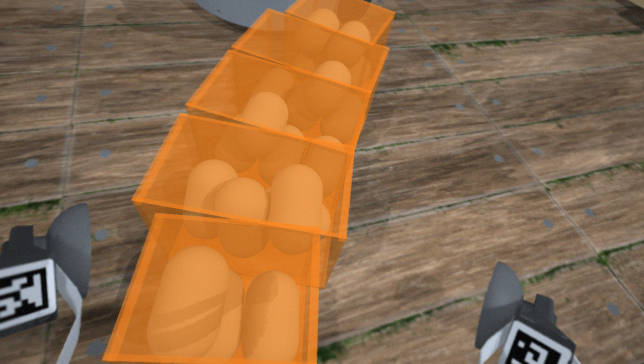

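Emit:
execute_actions --actions '[{"r1":{"base":{"translate_m":0.07}}}]' --cameras '[]'

Emit:
execute_actions --actions '[{"r1":{"joints":{"lift_m":0.15}}}]' --cameras '["r1_wrist_camera"]'

Emit:
execute_actions --actions '[{"r1":{"joints":{"gripper_m":0.06}}}]' --cameras '[]'

Emit:
execute_actions --actions '[{"r1":{"joints":{"gripper_m":0.05,"arm_m":0.2},"contact_limits":{"arm_m":60}},"r2":{"joints":{"lift_m":0.45}}}]' --cameras '["r1_head_camera","r1_wrist_camera"]'

Scene clock: 340.47 s.
r1.base_odometry: x=+1.020 y=+1.981 heading=-2.204 (m, m, rad; r1's odometry frame)
r1.turned_by_wheels: +0.000 (rad since the last result)
r1.turned_by_imu: +0.001 (rad since the last result)
r1.base_tilt: forward=+0.2 right=+0.1 (deg)
r1.lidar_m: 3.25 1.72 1.44 1.44 1.61 2.62 1.72 1.65 1.54 3.27 3.68 4.22
r1.head_depth_mm: 1237 2621 2141 1750 1494 1287 1150 / 2836 2520 1836 1659 1490 1289 1147 / 2997 2703 2006 1756 1478 1290 1143 / 3040 2706 2132 1794 1442 1293 1139 / 3083 2729 2110 1738 1484 1284 1139 / 3098 2684 2125 1744 1485 1285 1136 / 3171 2684 2144 1739 1476 1284 1139
r1.base_status: done
r1.joint_positions: lift_m=+0.300 arm_m=+0.520 wrist_yaw_rad=-0.597 wrist_pitch_rad=-0.816 wrist_roll_rad=+0.005 gripper_m=+0.179 head_pan_rad=-1.566 head_tilt_rad=-0.896
r1.joint_status: not commanded
r1.motor_effort: left_wheel=+1(5) right_wheel=-1(3) lift_m=+22(23) arm_m=+5(5) wrist_yaw_rad=-3(4) wrist_pitch_rad=+4(5) wrist_roll_rad=-3(3) gripper_m=+0(0) head_pan_rad=-2(2) head_tilt_rad=-1(2) (%)
r1.hand_pose: x=-0.1104 y=-0.7951 z=+0.2360 quat_wxyz=(+0.536, +0.076, -0.704, -0.460) (m; r1's base frame)
r1.wrist_depth_mm: 614 635 673 662 751 838 931 / 535 558 588 535 647 703 761 / 473 498 513 454 574 614 647 / 429 446 454 360 508 539 568 / - 405 411 377 458 476 501 / - 372 368 340 411 435 448 / 331 344 351 358 379 - 411
r2.base_odometry: x=+2.445 y=-2.600 heading=-0.351 (m, m, rad; r2's odometry frame)
r2.turned_by_wheels: +0.000 (rad since the last result)
r2.turned_by_imu: +0.001 (rad since the last result)
r2.base_tilt: forward=-0.3 right=+0.0 (deg)
r2.lidar_m: 3.38 2.00 1.77 1.77 2.08 3.79 4.52 3.45 1.55 3.02 1.32 1.08
r2.head_depth_mm: 2504 1557 1731 1652 1352 - - / 2626 2412 1819 1651 1413 - - / 2682 2533 2015 1656 1409 - - / 2735 2510 2010 1657 1408 1251 - / 2833 2534 2004 1677 1426 1232 1084 / 2912 2534 2015 1662 1422 1237 1101 / 2974 2555 2012 1668 1421 1240 1102
r2.base_status: not commanded
r2.joint_positions: lift_m=+0.719 arm_m=+0.003 wrist_yaw_rad=-0.002 wrist_pitch_rad=-1.556 wrist_roll_rad=+0.055 gripper_m=+0.179 head_pan_rad=-1.563 head_tilt_rad=-0.889
r2.joint_status: not commanded
r2.motor_effort: left_wheel=-3(3) right_wheel=+1(1) lift_m=+40(40) arm_m=-3(3) wrist_yaw_rad=+2(2) wrist_pitch_rad=-1(1) wrist_roll_rad=-1(1) gripper_m=+0(0) head_pan_rad=-2(2) head_tilt_rad=-5(4) (%)
r2.hand_pose: x=-0.0216 y=-0.1275 z=+0.6016 quat_wxyz=(+0.489, +0.482, -0.517, -0.511) (m; r2's base frame)
r2.wrist_depth_mm: 718 700 694 693 622 665 653 / 745 728 730 726 699 690 691 / 748 772 740 733 709 702 701 / 751 756 763 747 - 729 715 / 818 789 788 780 - 747 742 / 828 - 803 808 804 807 - / 883 883 844 835 836 802 779
pictures: none
No camera images: the call's "cameras" was empty. Leave "cameras" out to get every camera's image.

Scene clock: 342.67 s.
r1.base_odometry: x=+1.020 y=+1.981 heading=-2.204 (m, m, rad; r1's odometry frame)
r1.turned_by_wheels: +0.000 (rad since the last result)
r1.turned_by_imu: +0.000 (rad since the last result)
r1.base_tilt: forward=+0.2 right=+0.3 (deg)
r1.lidar_m: 3.22 1.71 1.45 1.44 1.61 2.63 1.72 1.65 1.54 3.28 3.69 4.22
r1.head_depth_mm: 1247 2613 2130 1756 1486 1288 1145 / 2874 2529 1846 1678 1486 1291 1148 / 3008 2725 1982 1758 1451 1294 1132 / 3052 2724 2150 1750 1421 1295 1143 / 3087 2741 2116 1749 1489 1292 1139 / 3092 2730 2132 1748 1477 1284 1136 / 3186 2686 2109 1745 1483 1291 1142
r1.base_status: not commanded
r1.joint_positions: lift_m=+0.150 arm_m=+0.520 wrist_yaw_rad=-0.597 wrist_pitch_rad=-0.815 wrist_roll_rad=+0.005 gripper_m=+0.179 head_pan_rad=-1.566 head_tilt_rad=-0.896
r1.joint_status: all done
r1.motor_effort: left_wheel=+1(2) right_wheel=-1(1) lift_m=+23(23) arm_m=+5(5) wrist_yaw_rad=-3(3) wrist_pitch_rad=+4(4) wrist_roll_rad=-3(2) gripper_m=+0(0) head_pan_rad=-2(2) head_tilt_rad=-1(2) (%)
r1.hand_pose: x=-0.1105 y=-0.7952 z=+0.0860 quat_wxyz=(+0.536, +0.076, -0.704, -0.460) (m; r1's base frame)
r1.wrist_depth_mm: 370 393 409 300 389 521 563 / 328 344 341 237 236 434 466 / 292 303 184 247 331 376 396 / 264 274 160 224 311 330 347 / - 248 244 207 273 294 307 / - 227 235 239 251 269 275 / 204 210 216 224 233 - 252
r2.base_odometry: x=+2.445 y=-2.600 heading=-0.351 (m, m, rad; r2's odometry frame)
r2.turned_by_wheels: +0.000 (rad since the last result)
r2.turned_by_imu: +0.000 (rad since the last result)
r2.base_tilt: forward=-0.3 right=-0.1 (deg)
r2.lidar_m: 3.36 2.01 1.77 1.77 2.09 3.79 4.54 3.41 0.90 3.03 1.32 1.08
r2.head_depth_mm: 2545 2356 1723 1611 1358 - - / 2621 2539 1866 1638 1415 - - / 2685 2491 1996 1656 1423 - - / 2775 2535 1987 1658 1417 1261 - / 2841 2536 2019 1662 1425 1237 1084 / 2886 2544 2016 1663 1428 1233 1100 / 2952 2531 2002 1674 1419 1243 1098
r2.base_status: not commanded
r2.joint_positions: lift_m=+0.719 arm_m=+0.003 wrist_yaw_rad=-0.002 wrist_pitch_rad=-1.556 wrist_roll_rad=+0.055 gripper_m=+0.179 head_pan_rad=-1.563 head_tilt_rad=-0.889
r2.joint_status: not commanded
r2.motor_effort: left_wheel=-3(3) right_wheel=+1(1) lift_m=+40(40) arm_m=-3(3) wrist_yaw_rad=+2(2) wrist_pitch_rad=-1(1) wrist_roll_rad=-1(1) gripper_m=+1(0) head_pan_rad=-2(3) head_tilt_rad=-5(5) (%)
r2.hand_pose: x=-0.0216 y=-0.1275 z=+0.6016 quat_wxyz=(+0.489, +0.482, -0.517, -0.511) (m; r2's base frame)
r2.wrist_depth_mm: 723 721 686 682 629 657 665 / 740 750 723 710 716 674 700 / 762 750 745 711 708 710 699 / 772 765 785 771 - 746 718 / 805 800 795 780 - 760 744 / 848 - 814 807 802 792 - / 862 873 850 836 823 800 812
pictures: r1_wrist_camera
camera_calibration (this result's frames):
r1_wrist_camera: T_world_to_cam=[[-0.853963, 0.502962, 0.133332, 0.278161], [0.354803, 0.750288, -0.557838, 0.725617], [-0.380609, -0.429067, -0.81917, -0.151406], [0, 0, 0, 1]] pos_world=[-0.0775383, -0.749289, 0.243663]
Images, in order (width x height): r1_wrist_camera 644x364.

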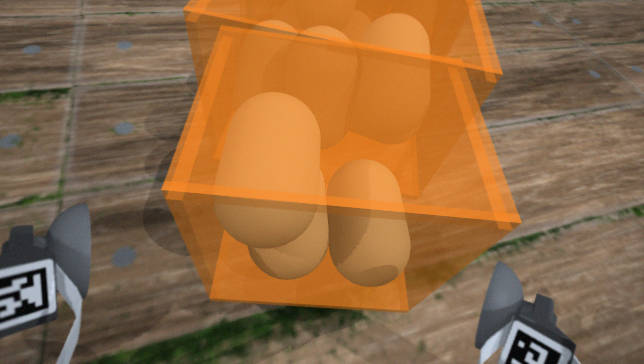

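Scene clock: 344.33 s.
r1.base_odometry: x=+1.020 y=+1.981 heading=-2.203 (m, m, rad; r1's odometry frame)
r1.turned_by_wheels: +0.001 (rad since the last result)
r1.turned_by_imu: +0.001 (rad since the last result)
r1.base_tilt: forward=+0.2 right=+0.2 (deg)
r1.lidar_m: 3.20 1.70 1.45 1.44 1.61 2.63 1.71 1.65 1.54 3.28 3.67 4.21
r1.head_depth_mm: 1232 2655 2133 1756 1494 1293 1145 / 2935 2513 1859 1677 1484 1293 1144 / 3018 2740 2015 1749 1466 1293 1135 / 3021 2731 2133 1738 1421 1282 1141 / 3067 2708 2126 1763 1478 1284 1140 / 3117 2693 2117 1733 1480 1282 1135 / 3135 2703 2118 1752 1478 1294 1140
r1.base_status: not commanded
r1.joint_positions: lift_m=+0.150 arm_m=+0.520 wrist_yaw_rad=-0.599 wrist_pitch_rad=-0.843 wrist_roll_rad=+0.007 gripper_m=+0.060 head_pan_rad=-1.566 head_tilt_rad=-0.896
r1.joint_status: all done
r1.motor_effort: left_wheel=+11(11) right_wheel=-15(16) lift_m=+23(22) arm_m=+6(5) wrist_yaw_rad=-2(16) wrist_pitch_rad=+12(12) wrist_roll_rad=-4(4) gripper_m=-10(98) head_pan_rad=-2(2) head_tilt_rad=-1(1) (%)
r1.hand_pose: x=-0.1076 y=-0.7904 z=+0.0818 quat_wxyz=(+0.529, +0.085, -0.703, -0.467) (m; r1's base frame)
r1.wrist_depth_mm: 357 374 385 240 239 479 517 / 317 331 327 237 235 413 434 / 284 296 294 178 329 359 377 / 258 268 262 162 293 316 334 / 236 246 247 205 218 285 298 / 218 225 231 239 255 258 269 / 202 206 214 221 - 236 245
r2.base_odometry: x=+2.445 y=-2.600 heading=-0.351 (m, m, rad; r2's odometry frame)
r2.turned_by_wheels: +0.000 (rad since the last result)
r2.turned_by_imu: +0.000 (rad since the last result)
r2.base_tilt: forward=-0.3 right=+0.0 (deg)
r2.lidar_m: 3.37 2.01 1.77 1.77 2.09 3.77 4.54 3.42 0.90 3.03 1.32 1.08
r2.head_depth_mm: 2520 2337 1747 1602 1355 - - / 2611 2499 1835 1654 1423 - - / 2692 2510 1989 1658 1413 - - / 2795 2549 2027 1660 1415 1258 - / 2835 2558 2003 1665 1430 1238 1084 / 2910 2553 2024 1675 1417 1236 1100 / 2990 2551 2019 1667 1423 1235 1100
r2.base_status: not commanded
r2.joint_positions: lift_m=+0.719 arm_m=+0.003 wrist_yaw_rad=-0.002 wrist_pitch_rad=-1.556 wrist_roll_rad=+0.055 gripper_m=+0.179 head_pan_rad=-1.563 head_tilt_rad=-0.889
r2.joint_status: not commanded
r2.motor_effort: left_wheel=-3(3) right_wheel=+1(1) lift_m=+40(40) arm_m=-3(3) wrist_yaw_rad=+2(2) wrist_pitch_rad=-2(1) wrist_roll_rad=-1(1) gripper_m=+0(1) head_pan_rad=-3(2) head_tilt_rad=-4(5) (%)
r2.hand_pose: x=-0.0216 y=-0.1275 z=+0.6016 quat_wxyz=(+0.489, +0.482, -0.517, -0.511) (m; r2's base frame)
r2.wrist_depth_mm: 717 711 688 689 627 676 654 / 739 734 720 712 698 696 669 / 751 749 741 725 715 703 722 / 793 758 762 754 - 716 732 / 804 807 769 798 - 731 733 / 824 - 827 794 800 776 - / 852 863 832 835 815 784 777
pictures: none
No camera images: the call's "cameras" was empty. Leave "cameras" out to get every camera's image.

Scene clock: 347.90 s.
r1.base_odometry: x=+1.020 y=+1.981 heading=-2.204 (m, m, rad; r1's odometry frame)
r1.turned_by_wheels: -0.001 (rad since the last result)
r1.turned_by_imu: -0.001 (rad since the last result)
r1.base_tilt: forward=+0.1 right=+0.4 (deg)
r1.lidar_m: 3.24 1.71 1.44 1.44 1.61 2.62 1.72 1.65 1.54 3.29 3.67 4.18
r1.head_depth_mm: 2975 2531 2137 1746 1491 1296 1141 / 1495 1749 1840 1663 1501 1287 1143 / 2982 2643 2016 1745 1454 1304 1156 / 3043 2701 2132 1747 1484 1313 1123 / 3111 2675 2135 1747 1477 1295 1137 / 3118 2681 2130 1759 1475 1293 1136 / 3183 2708 2112 1753 1482 1279 1142
r1.base_status: not commanded
r1.joint_positions: lift_m=+0.150 arm_m=+0.200 wrist_yaw_rad=-0.598 wrist_pitch_rad=-0.815 wrist_roll_rad=+0.001 gripper_m=+0.050 head_pan_rad=-1.566 head_tilt_rad=-0.896
r1.joint_status: all done
r1.motor_effort: left_wheel=+1(13) right_wheel=-1(17) lift_m=+23(23) arm_m=-5(4) wrist_yaw_rad=-3(15) wrist_pitch_rad=+4(12) wrist_roll_rad=-1(4) gripper_m=+0(62) head_pan_rad=-2(2) head_tilt_rad=-1(2) (%)
r1.contact_limits: arm_m 45 (drawing in: default 27, maximum 45; extending or still: default 38, maximum 61)
r1.hand_pose: x=-0.1107 y=-0.4761 z=+0.0862 quat_wxyz=(+0.538, +0.076, -0.703, -0.459) (m; r1's base frame)
r1.wrist_depth_mm: 373 389 397 452 483 518 566 / 326 344 364 384 410 441 470 / 292 304 321 336 358 378 403 / 266 275 286 299 315 333 350 / 240 249 263 271 283 296 312 / 222 230 238 244 257 266 278 / 206 210 216 223 237 243 253
r2.base_odometry: x=+2.445 y=-2.600 heading=-0.351 (m, m, rad; r2's odometry frame)
r2.turned_by_wheels: +0.000 (rad since the last result)
r2.turned_by_imu: +0.001 (rad since the last result)
r2.base_tilt: forward=-0.3 right=+0.0 (deg)
r2.lidar_m: 3.38 2.01 1.77 1.77 2.09 3.79 4.51 3.43 1.18 3.03 1.32 1.08
r2.head_depth_mm: 2491 2338 1703 1605 1385 1209 1089 / 2609 2495 1830 1648 1417 1174 1111 / 2660 2543 1990 1660 1414 1232 - / 2732 2516 1996 1659 1418 1235 1116 / 2821 2545 1999 1664 1418 1237 1097 / 2924 2539 2023 1665 1420 1242 1100 / 2946 2516 2024 1667 1434 1242 1102
r2.base_status: not commanded
r2.joint_positions: lift_m=+0.451 arm_m=+0.003 wrist_yaw_rad=-0.002 wrist_pitch_rad=-1.556 wrist_roll_rad=+0.055 gripper_m=+0.179 head_pan_rad=-1.563 head_tilt_rad=-0.889
r2.joint_status: all done
r2.motor_effort: left_wheel=-4(2) right_wheel=+1(1) lift_m=+16(34) arm_m=-3(3) wrist_yaw_rad=+1(2) wrist_pitch_rad=-1(1) wrist_roll_rad=-1(1) gripper_m=+0(1) head_pan_rad=-3(3) head_tilt_rad=-5(5) (%)
r2.hand_pose: x=-0.0216 y=-0.1275 z=+0.3327 quat_wxyz=(+0.489, +0.482, -0.517, -0.511) (m; r2's base frame)
r2.wrist_depth_mm: 479 463 457 444 363 436 431 / 481 477 473 467 458 450 446 / 499 485 480 477 464 458 467 / 508 510 506 - - - 475 / 527 521 521 - - - 485 / 550 - 535 523 - - - / 580 571 559 549 - - 527
pictures: r1_head_camera (sideways: a quarter turn clockwise sets it upright), r1_wrist_camera
camera_calibration (this result's frames):
r1_head_camera: T_world_to_cam=[[0.0432239, 0.730922, -0.68109, 0.905015], [0.998126, -0.0611448, -0.00227454, -0.000900568], [-0.0433076, -0.679716, -0.732196, 0.910948], [0, 0, 0, 1]] pos_world=[0.00123159, -0.042365, 1.28339]
r1_wrist_camera: T_world_to_cam=[[-0.854505, 0.501424, 0.135626, 0.116485], [0.352209, 0.751212, -0.558238, 0.486505], [-0.381798, -0.429249, -0.81852, -0.0147206], [0, 0, 0, 1]] pos_world=[-0.0774346, -0.430195, 0.243738]
Images, in order (width x height): r1_head_camera 896x504, r1_wrist_camera 644x364.

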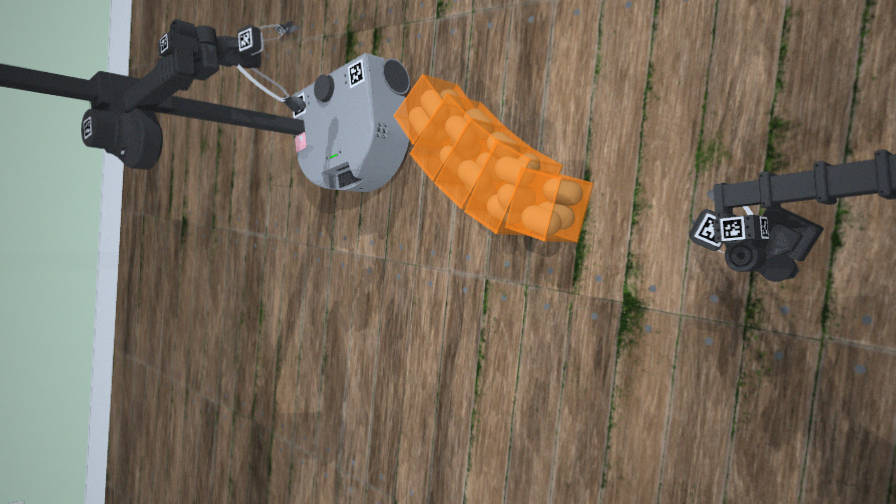

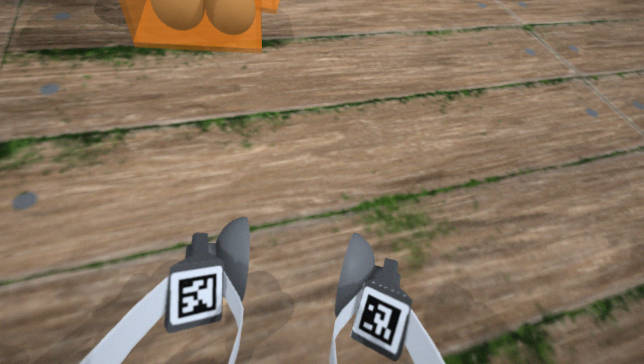

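Emit:
execute_actions --actions '[{"r1":{"joints":{"lift_m":0.4,"arm_m":0.1,"gripper_m":0.179}},"r2":{"joints":{"arm_m":0.12}}}]' --cameras '["r2_head_camera","r2_wrist_camera"]'

Scene clock: 356.37 s.
r1.base_odometry: x=+1.020 y=+1.981 heading=-2.204 (m, m, rad; r1's odometry frame)
r1.turned_by_wheels: +0.000 (rad since the last result)
r1.turned_by_imu: +0.001 (rad since the last result)
r1.base_tilt: forward=+0.2 right=+0.4 (deg)
r1.lidar_m: 3.23 1.72 1.45 1.44 1.61 2.63 1.72 1.65 1.54 3.28 3.69 4.20
r1.head_depth_mm: 2927 2430 1988 1747 1481 1290 1150 / 1498 1743 1835 1662 1479 1295 1142 / 2999 2623 2005 1749 1460 1322 1099 / 3035 2715 2141 1750 1487 1318 1104 / 3112 2667 2102 1751 1476 1289 1131 / 3133 2728 2122 1759 1476 1293 1139 / 3169 2720 2097 1748 1482 1285 1142
r1.base_status: not commanded
r1.joint_positions: lift_m=+0.400 arm_m=+0.100 wrist_yaw_rad=-0.598 wrist_pitch_rad=-0.815 wrist_roll_rad=+0.001 gripper_m=+0.179 head_pan_rad=-1.566 head_tilt_rad=-0.896
r1.joint_status: all done
r1.motor_effort: left_wheel=+1(1) right_wheel=-1(1) lift_m=+44(46) arm_m=-5(4) wrist_yaw_rad=-3(2) wrist_pitch_rad=+4(4) wrist_roll_rad=-1(1) gripper_m=+0(96) head_pan_rad=-2(2) head_tilt_rad=-2(1) (%)
r1.hand_pose: x=-0.1107 y=-0.3761 z=+0.3354 quat_wxyz=(+0.538, +0.076, -0.703, -0.459) (m; r1's base frame)
r1.wrist_depth_mm: 764 798 739 937 974 - - / 672 693 668 787 842 909 969 / 596 628 638 706 730 786 835 / 538 561 590 616 646 677 722 / - 513 528 555 579 603 636 / - 466 482 507 526 553 566 / 416 432 443 461 475 - 518
r2.base_odometry: x=+2.445 y=-2.600 heading=-0.351 (m, m, rad; r2's odometry frame)
r2.turned_by_wheels: +0.000 (rad since the last result)
r2.turned_by_imu: +0.001 (rad since the last result)
r2.base_tilt: forward=-0.1 right=-0.1 (deg)
r2.lidar_m: 3.39 2.01 1.76 1.77 2.09 3.81 4.53 3.43 1.55 3.03 1.32 1.08
r2.head_depth_mm: 2456 1625 1747 1660 1383 1209 1090 / 2603 2416 1832 1658 1420 1184 1112 / 2699 2519 2008 1664 1411 - 1122 / 2754 2550 1999 1663 1418 1266 1111 / 2820 2544 2015 1670 1420 1236 1100 / 2904 2554 2022 1669 1422 1239 1097 / 2942 2557 2018 1674 1425 1243 1103
r2.base_status: not commanded
r2.joint_positions: lift_m=+0.451 arm_m=+0.120 wrist_yaw_rad=-0.002 wrist_pitch_rad=-1.556 wrist_roll_rad=+0.055 gripper_m=+0.179 head_pan_rad=-1.563 head_tilt_rad=-0.889
r2.joint_status: all done
r2.motor_effort: left_wheel=-3(3) right_wheel=+1(1) lift_m=+16(15) arm_m=+4(3) wrist_yaw_rad=+2(3) wrist_pitch_rad=-1(1) wrist_roll_rad=-1(1) gripper_m=-1(0) head_pan_rad=-1(1) head_tilt_rad=-4(5) (%)
r2.hand_pose: x=-0.0216 y=-0.2442 z=+0.3327 quat_wxyz=(+0.489, +0.482, -0.517, -0.511) (m; r2's base frame)
r2.wrist_depth_mm: 461 463 457 452 439 359 396 / 481 479 468 465 375 398 446 / 493 484 474 478 468 463 461 / 510 506 494 499 488 479 478 / 532 525 516 - - 489 489 / 548 - 532 527 - - - / 585 566 554 550 - - 514
pictures: r2_head_camera (sideways: a quarter turn clockwise sets it upright), r2_wrist_camera
camera_calibration (this result's frames):
r2_head_camera: T_world_to_cam=[[0.0570691, 0.774122, -0.630459, 0.837319], [0.998264, -0.0534621, 0.0247182, -0.0390597], [-0.0145707, -0.630775, -0.775829, 0.969792], [0, 0, 0, 1]] pos_world=[0.00533747, -0.0385543, 1.28125]
r2_wrist_camera: T_world_to_cam=[[-0.9887, 0.149199, -0.0145926, 0.0315945], [0.144414, 0.974042, 0.17432, 0.213077], [0.0402222, 0.170243, -0.984581, 0.536706], [0, 0, 0, 1]] pos_world=[-0.0211212, -0.30363, 0.491748]
Images, in order (width x height): r2_head_camera 896x504, r2_wrist_camera 644x364.

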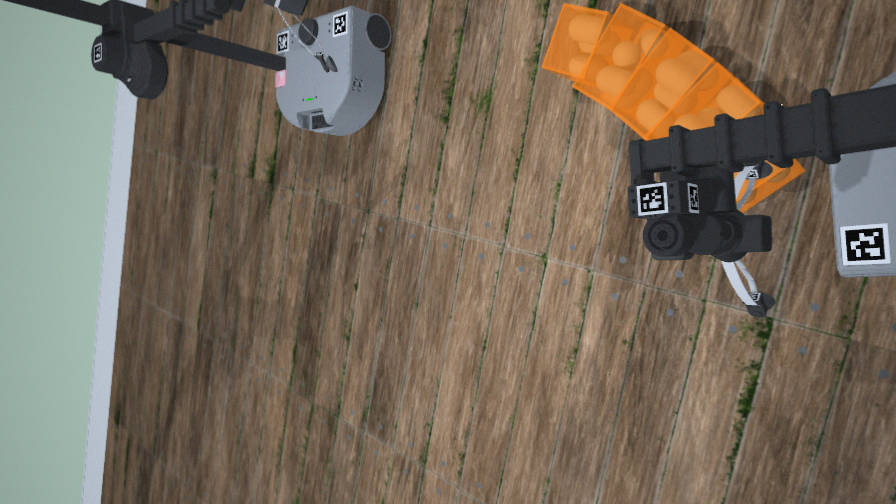

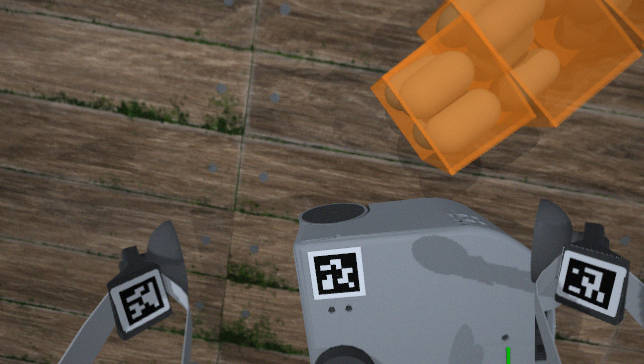

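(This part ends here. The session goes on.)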